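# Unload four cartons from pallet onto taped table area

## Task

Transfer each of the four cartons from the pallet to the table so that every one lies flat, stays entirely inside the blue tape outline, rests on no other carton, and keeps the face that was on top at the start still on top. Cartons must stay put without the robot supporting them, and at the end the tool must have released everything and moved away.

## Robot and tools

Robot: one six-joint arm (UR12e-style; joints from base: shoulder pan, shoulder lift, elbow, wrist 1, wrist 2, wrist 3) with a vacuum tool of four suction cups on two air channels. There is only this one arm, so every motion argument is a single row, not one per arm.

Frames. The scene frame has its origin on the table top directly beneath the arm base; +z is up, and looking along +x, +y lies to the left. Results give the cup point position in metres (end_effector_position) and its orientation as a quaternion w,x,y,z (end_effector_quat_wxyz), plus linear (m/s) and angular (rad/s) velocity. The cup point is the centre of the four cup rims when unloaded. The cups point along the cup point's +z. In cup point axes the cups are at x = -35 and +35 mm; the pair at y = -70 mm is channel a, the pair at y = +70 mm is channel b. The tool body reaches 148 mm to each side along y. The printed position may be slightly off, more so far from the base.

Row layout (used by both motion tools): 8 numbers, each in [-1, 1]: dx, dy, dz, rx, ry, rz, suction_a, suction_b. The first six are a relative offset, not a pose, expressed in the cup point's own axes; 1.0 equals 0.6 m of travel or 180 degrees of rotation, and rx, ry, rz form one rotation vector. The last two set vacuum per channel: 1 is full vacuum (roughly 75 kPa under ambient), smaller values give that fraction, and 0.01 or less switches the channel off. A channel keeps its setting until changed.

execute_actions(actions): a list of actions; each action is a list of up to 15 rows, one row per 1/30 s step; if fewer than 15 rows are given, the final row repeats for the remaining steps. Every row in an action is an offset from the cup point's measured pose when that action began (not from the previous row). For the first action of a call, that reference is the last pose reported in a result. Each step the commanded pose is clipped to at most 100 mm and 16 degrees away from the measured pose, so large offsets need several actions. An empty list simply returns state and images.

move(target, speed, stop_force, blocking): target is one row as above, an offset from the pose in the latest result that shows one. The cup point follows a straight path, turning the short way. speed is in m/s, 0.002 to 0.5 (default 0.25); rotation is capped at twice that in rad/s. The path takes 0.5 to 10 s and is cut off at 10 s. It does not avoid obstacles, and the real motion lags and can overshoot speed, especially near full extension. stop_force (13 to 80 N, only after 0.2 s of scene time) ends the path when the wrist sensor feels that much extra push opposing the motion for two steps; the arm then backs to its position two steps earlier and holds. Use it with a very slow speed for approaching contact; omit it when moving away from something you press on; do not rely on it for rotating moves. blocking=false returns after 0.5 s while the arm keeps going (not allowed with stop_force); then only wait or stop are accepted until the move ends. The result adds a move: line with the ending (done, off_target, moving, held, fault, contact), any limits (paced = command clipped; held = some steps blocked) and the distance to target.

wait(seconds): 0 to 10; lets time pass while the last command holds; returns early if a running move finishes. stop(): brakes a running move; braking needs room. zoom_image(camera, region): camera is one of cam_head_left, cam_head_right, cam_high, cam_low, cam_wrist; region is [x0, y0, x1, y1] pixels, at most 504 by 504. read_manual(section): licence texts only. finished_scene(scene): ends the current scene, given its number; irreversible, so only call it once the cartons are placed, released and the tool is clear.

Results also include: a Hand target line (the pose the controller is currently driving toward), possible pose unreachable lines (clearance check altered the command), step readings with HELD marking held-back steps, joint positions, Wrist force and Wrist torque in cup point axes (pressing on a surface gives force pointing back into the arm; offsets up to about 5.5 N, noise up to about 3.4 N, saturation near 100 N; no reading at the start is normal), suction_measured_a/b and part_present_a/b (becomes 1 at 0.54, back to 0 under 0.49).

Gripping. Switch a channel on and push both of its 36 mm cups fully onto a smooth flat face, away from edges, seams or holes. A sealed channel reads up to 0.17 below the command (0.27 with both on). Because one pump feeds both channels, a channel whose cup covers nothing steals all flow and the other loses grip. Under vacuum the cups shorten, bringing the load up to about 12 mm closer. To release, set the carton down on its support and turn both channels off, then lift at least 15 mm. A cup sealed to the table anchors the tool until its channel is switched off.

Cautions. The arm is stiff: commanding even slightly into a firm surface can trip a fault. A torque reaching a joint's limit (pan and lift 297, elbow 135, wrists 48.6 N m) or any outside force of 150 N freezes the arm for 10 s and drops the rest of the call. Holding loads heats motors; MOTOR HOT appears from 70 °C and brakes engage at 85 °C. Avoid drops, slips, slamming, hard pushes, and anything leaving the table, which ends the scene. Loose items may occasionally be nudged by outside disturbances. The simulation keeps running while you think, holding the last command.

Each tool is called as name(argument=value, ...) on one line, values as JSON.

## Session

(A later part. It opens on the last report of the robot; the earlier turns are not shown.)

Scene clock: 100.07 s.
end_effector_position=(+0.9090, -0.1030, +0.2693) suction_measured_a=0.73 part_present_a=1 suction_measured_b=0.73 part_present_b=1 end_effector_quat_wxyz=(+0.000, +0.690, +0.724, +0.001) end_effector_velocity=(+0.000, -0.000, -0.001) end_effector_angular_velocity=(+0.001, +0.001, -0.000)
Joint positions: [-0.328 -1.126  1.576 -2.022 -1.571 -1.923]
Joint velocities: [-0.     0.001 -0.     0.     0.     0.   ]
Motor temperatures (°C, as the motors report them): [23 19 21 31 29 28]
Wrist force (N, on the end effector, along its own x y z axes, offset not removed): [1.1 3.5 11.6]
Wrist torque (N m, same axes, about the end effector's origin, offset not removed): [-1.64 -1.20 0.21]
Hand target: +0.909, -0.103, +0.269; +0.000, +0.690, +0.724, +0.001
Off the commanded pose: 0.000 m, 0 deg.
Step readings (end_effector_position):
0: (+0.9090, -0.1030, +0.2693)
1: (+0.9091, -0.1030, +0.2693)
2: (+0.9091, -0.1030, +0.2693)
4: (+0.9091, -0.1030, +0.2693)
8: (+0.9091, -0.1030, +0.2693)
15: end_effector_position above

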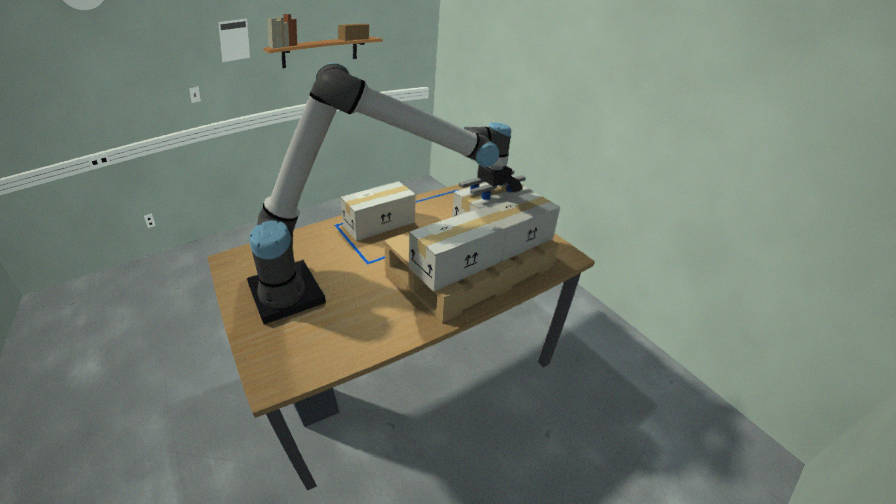

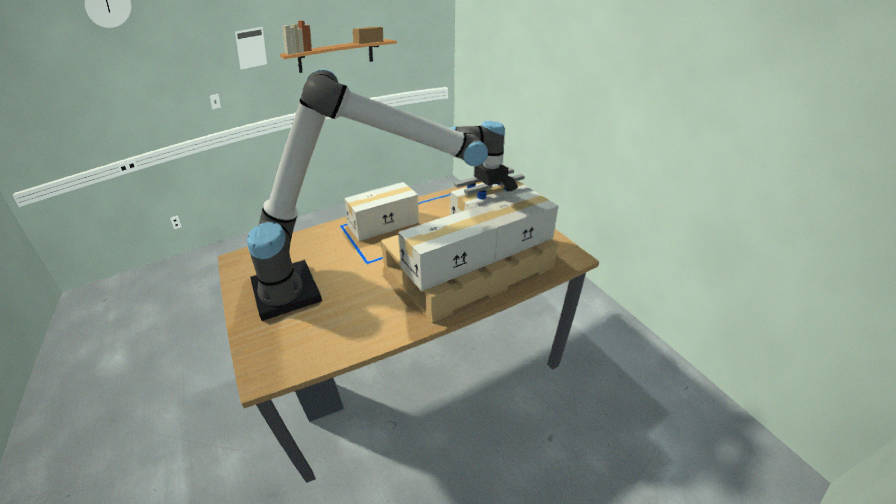

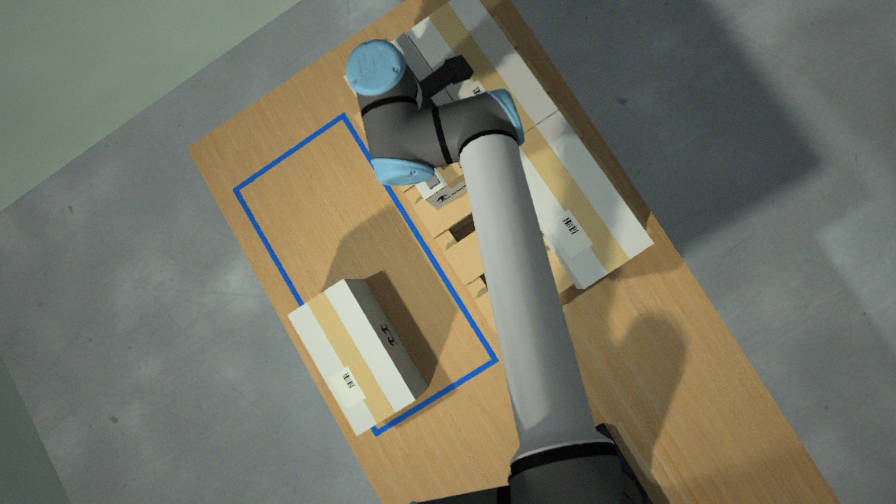

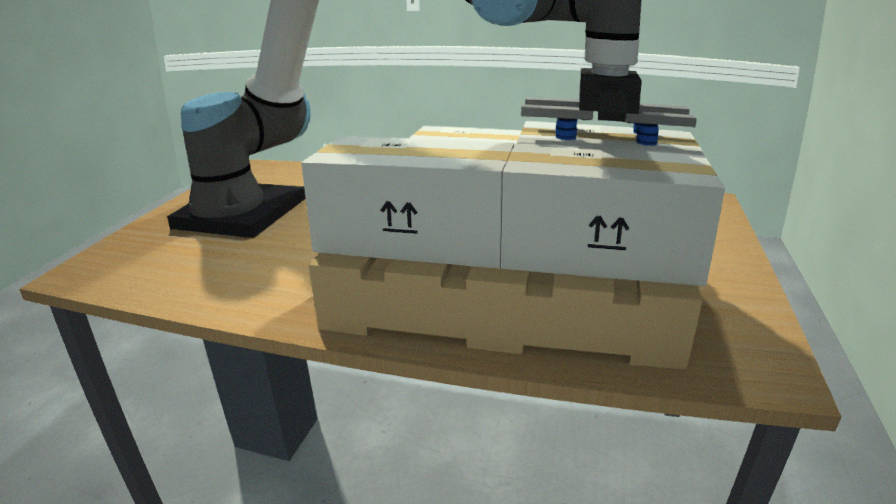

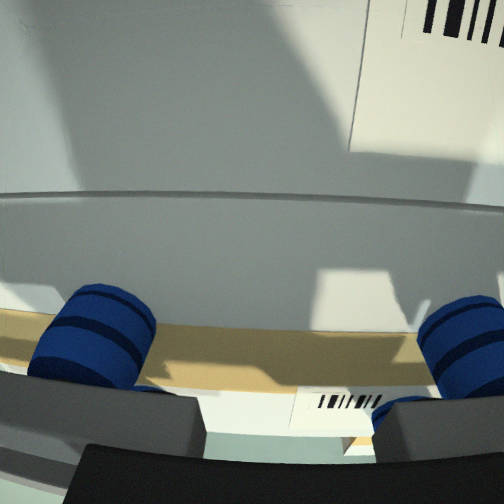

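move(target=[0.004,0,-0.05,0,0,0,1,1], speed=0.08)

move(target=[0.689,0.023,0,0,0,0.008,1,1], speed=0.3)

move(target=[0,0,0.249,0,0,0,1,1], speed=0.15, stop_force=20)

Scene clock: 109.23 s.
end_effector_position=(+0.9089, -0.1007, +0.2989) suction_measured_a=0.76 part_present_a=1 suction_measured_b=0.76 part_present_b=1 end_effector_quat_wxyz=(+0.000, +0.690, +0.724, +0.001) end_effector_velocity=(+0.000, -0.001, +0.005) end_effector_angular_velocity=(-0.000, -0.002, -0.002)
Joint positions: [-0.325 -1.147  1.55  -1.975 -1.571 -1.921]
Joint velocities: [-0.001 -0.003 -0.004  0.005  0.     0.001]
Motor temperatures (°C, as the motors report them): [23 19 21 31 29 28]
Wrist force (N, on the end effector, along its own x y z axes, offset not removed): [-0.7 -2.0 19.3]
Wrist torque (N m, same axes, about the end effector's origin, offset not removed): [-0.74 0.16 0.08]
Hand target: +0.909, -0.101, +0.299; +0.000, +0.690, +0.724, +0.001
Off the commanded pose: 0.000 m, 0 deg.
move: done

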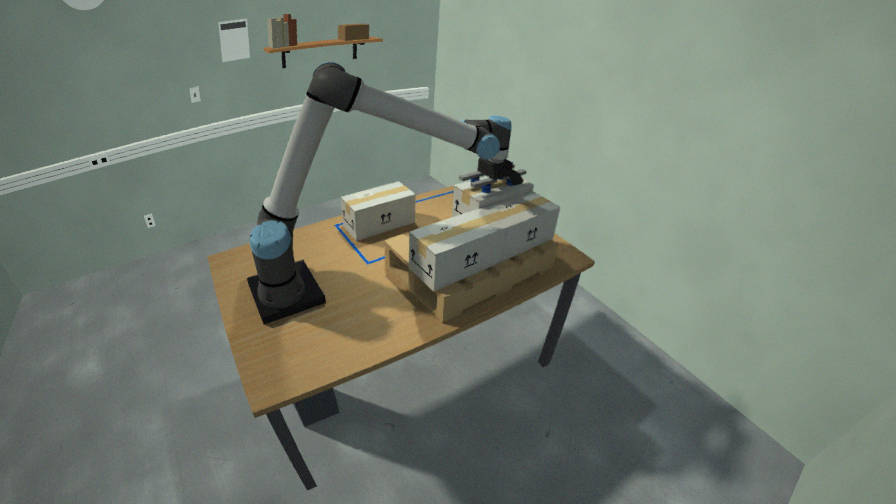

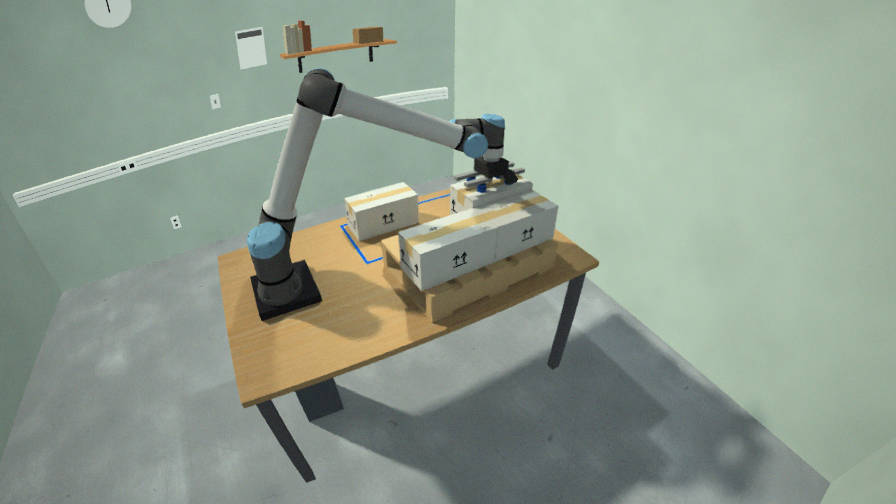

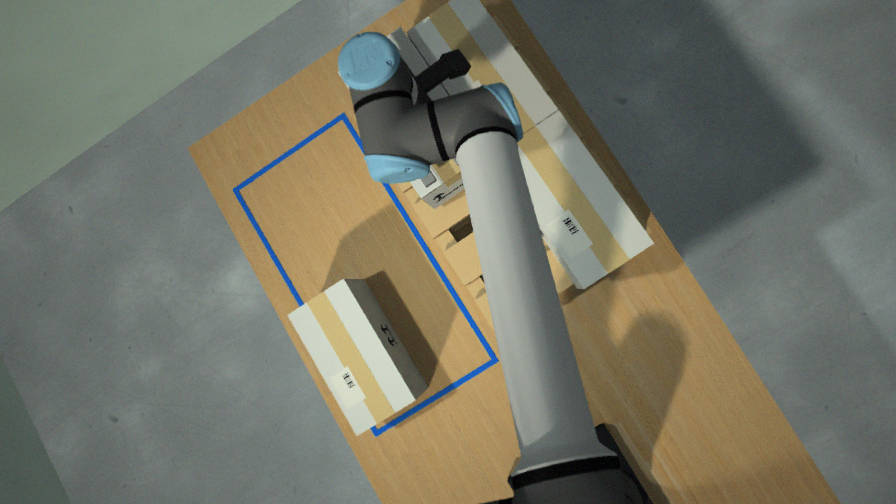

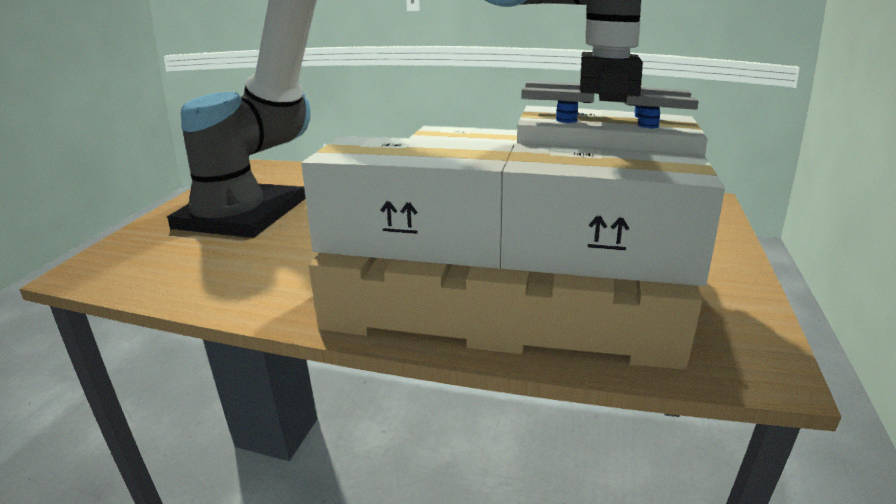

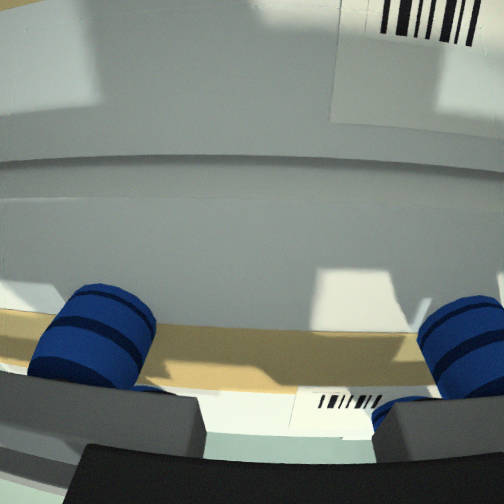

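Scene clock: 111.33 s.
end_effector_position=(+0.9027, +0.3124, +0.2993) suction_measured_a=0.76 part_present_a=1 suction_measured_b=0.76 part_present_b=1 end_effector_quat_wxyz=(-0.000, +0.699, +0.715, +0.001) end_effector_velocity=(+0.000, +0.003, -0.001) end_effector_angular_velocity=(+0.000, +0.001, -0.000)
Joint positions: [ 0.127 -1.084  1.455 -1.943 -1.57  -1.444]
Joint velocities: [ 0.003  0.003 -0.003  0.001  0.     0.003]
Motor temperatures (°C, as the motors report them): [23 19 21 31 29 28]
Wrist force (N, on the end effector, along its own x y z axes, offset not removed): [0.0 -0.5 16.5]
Wrist torque (N m, same axes, about the end effector's origin, offset not removed): [-0.51 0.08 0.15]
Hand target: +0.903, +0.313, +0.299; -0.000, +0.699, +0.715, +0.001
Off the commanded pose: 0.001 m, 0 deg.
move: done

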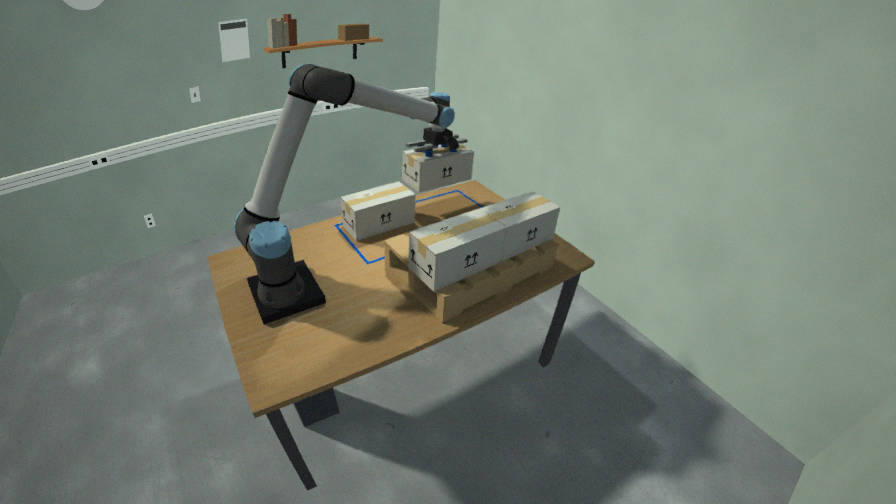

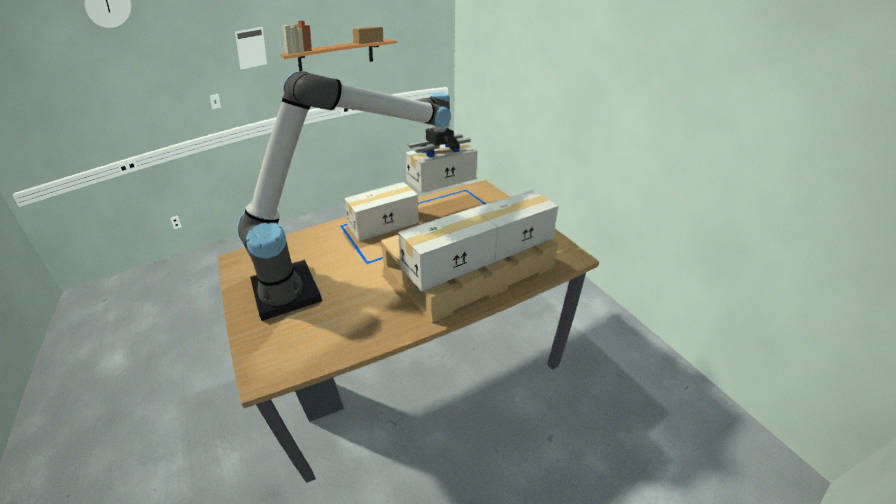

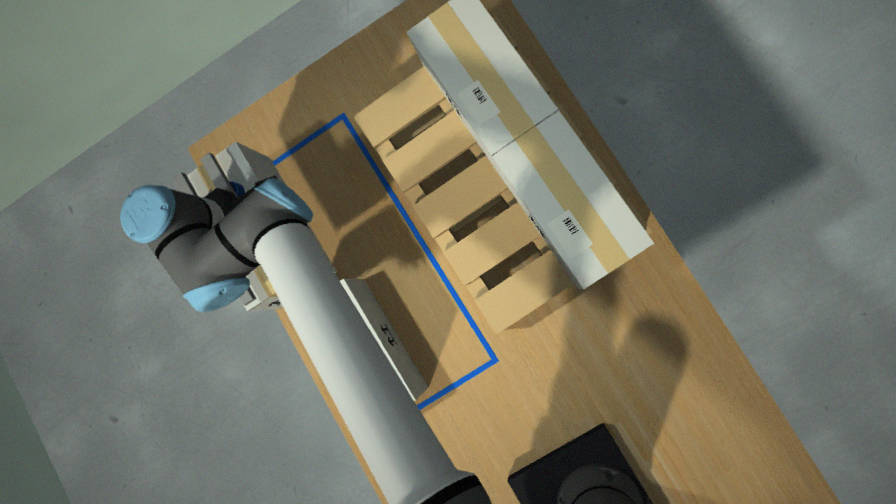

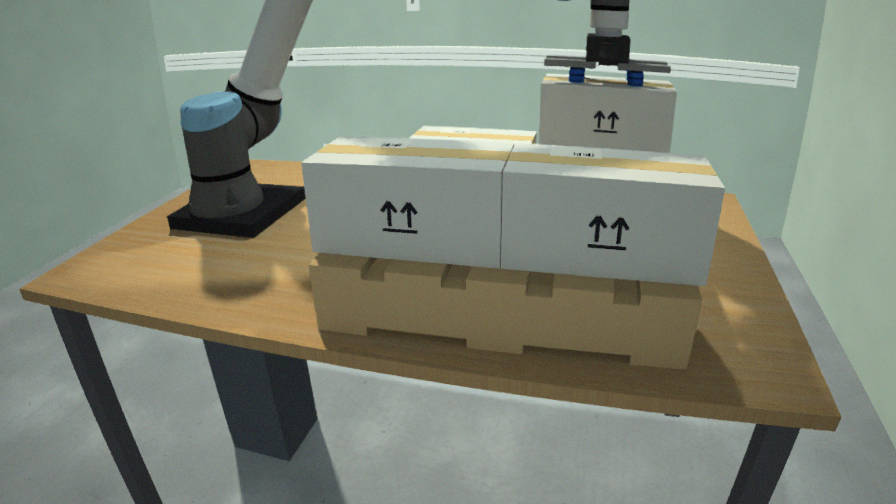

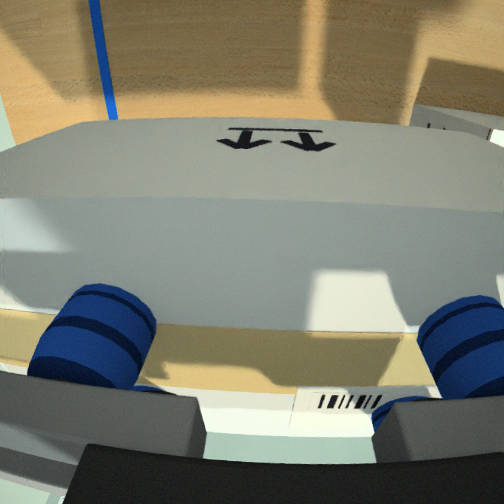

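Scene clock: 112.93 s.
end_effector_position=(+0.9027, +0.3125, +0.1503) suction_measured_a=0.76 part_present_a=1 suction_measured_b=0.76 part_present_b=1 end_effector_quat_wxyz=(-0.000, +0.699, +0.715, +0.001) end_effector_velocity=(+0.001, -0.000, -0.001) end_effector_angular_velocity=(-0.000, -0.002, -0.000)
Joint positions: [ 0.127 -0.97   1.566 -2.167 -1.57  -1.444]
Joint velocities: [-0.     0.001  0.    -0.003 -0.001  0.   ]
Motor temperatures (°C, as the motors report them): [23 19 21 31 29 28]
Wrist force (N, on the end effector, along its own x y z axes, offset not removed): [-0.8 -3.0 21.2]
Wrist torque (N m, same axes, about the end effector's origin, offset not removed): [-0.86 0.23 0.16]
Hand target: +0.903, +0.313, +0.150; -0.000, +0.699, +0.715, +0.001
Off the commanded pose: 0.000 m, 0 deg.
move: done

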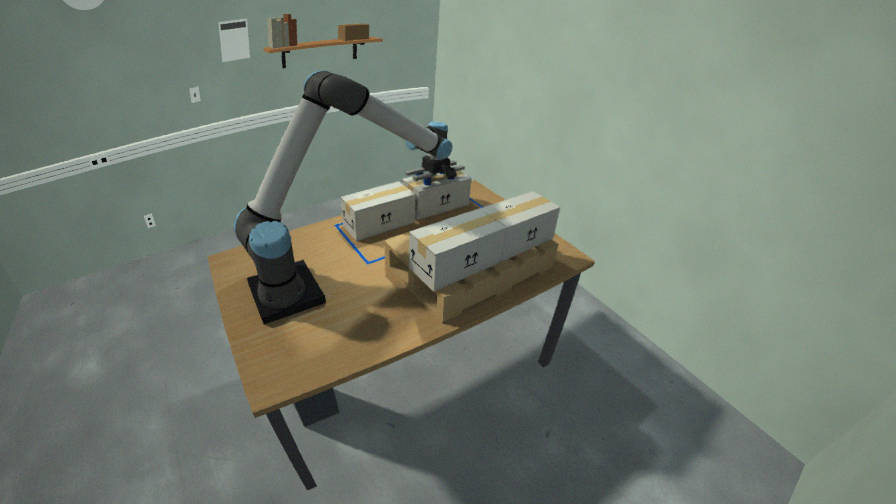

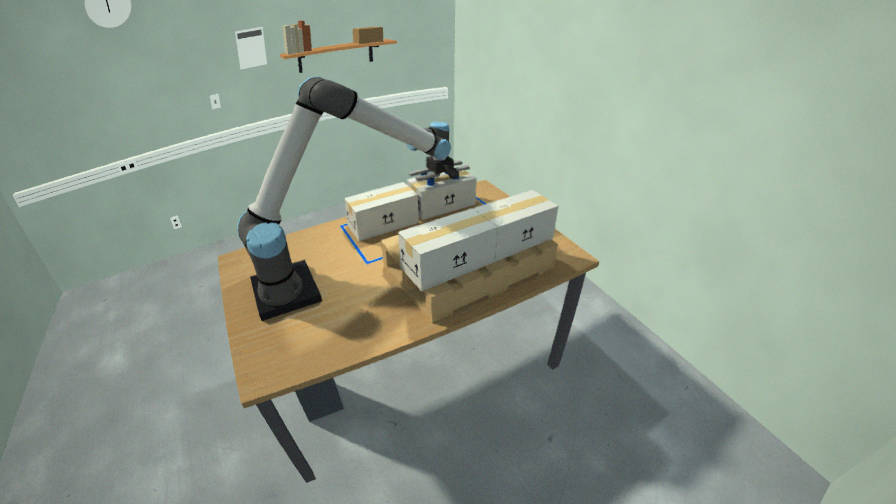

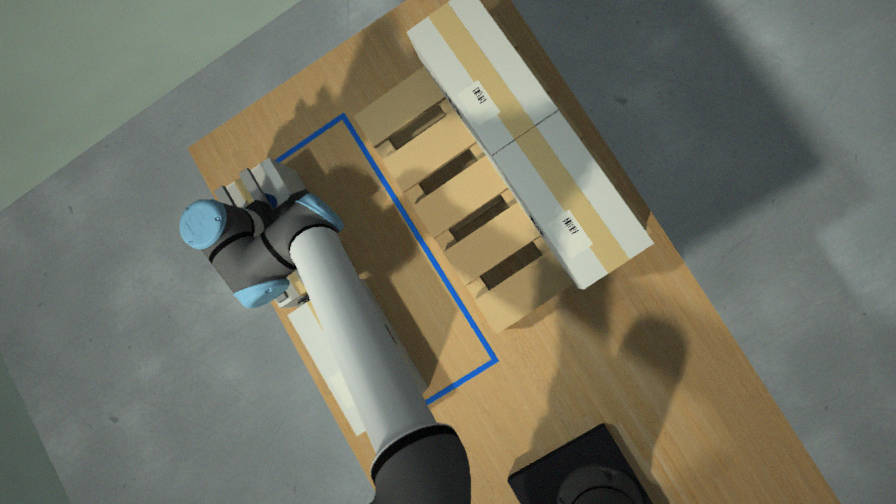

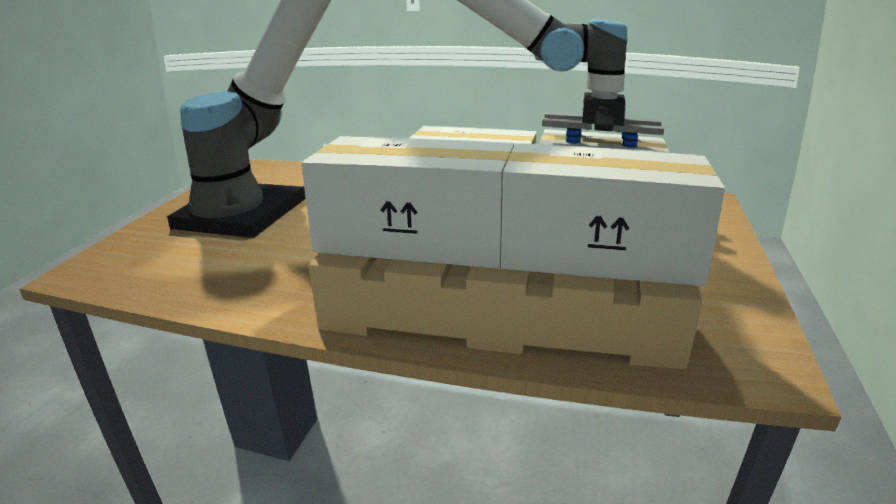

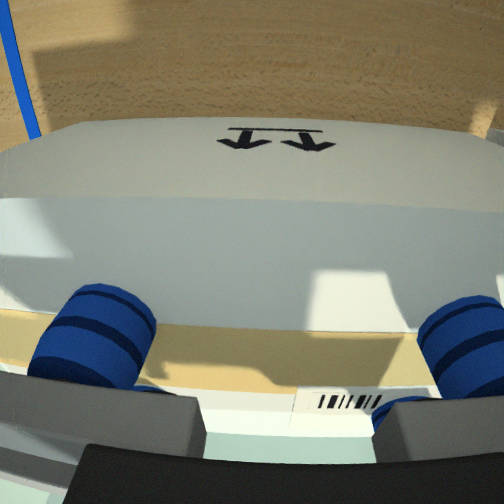

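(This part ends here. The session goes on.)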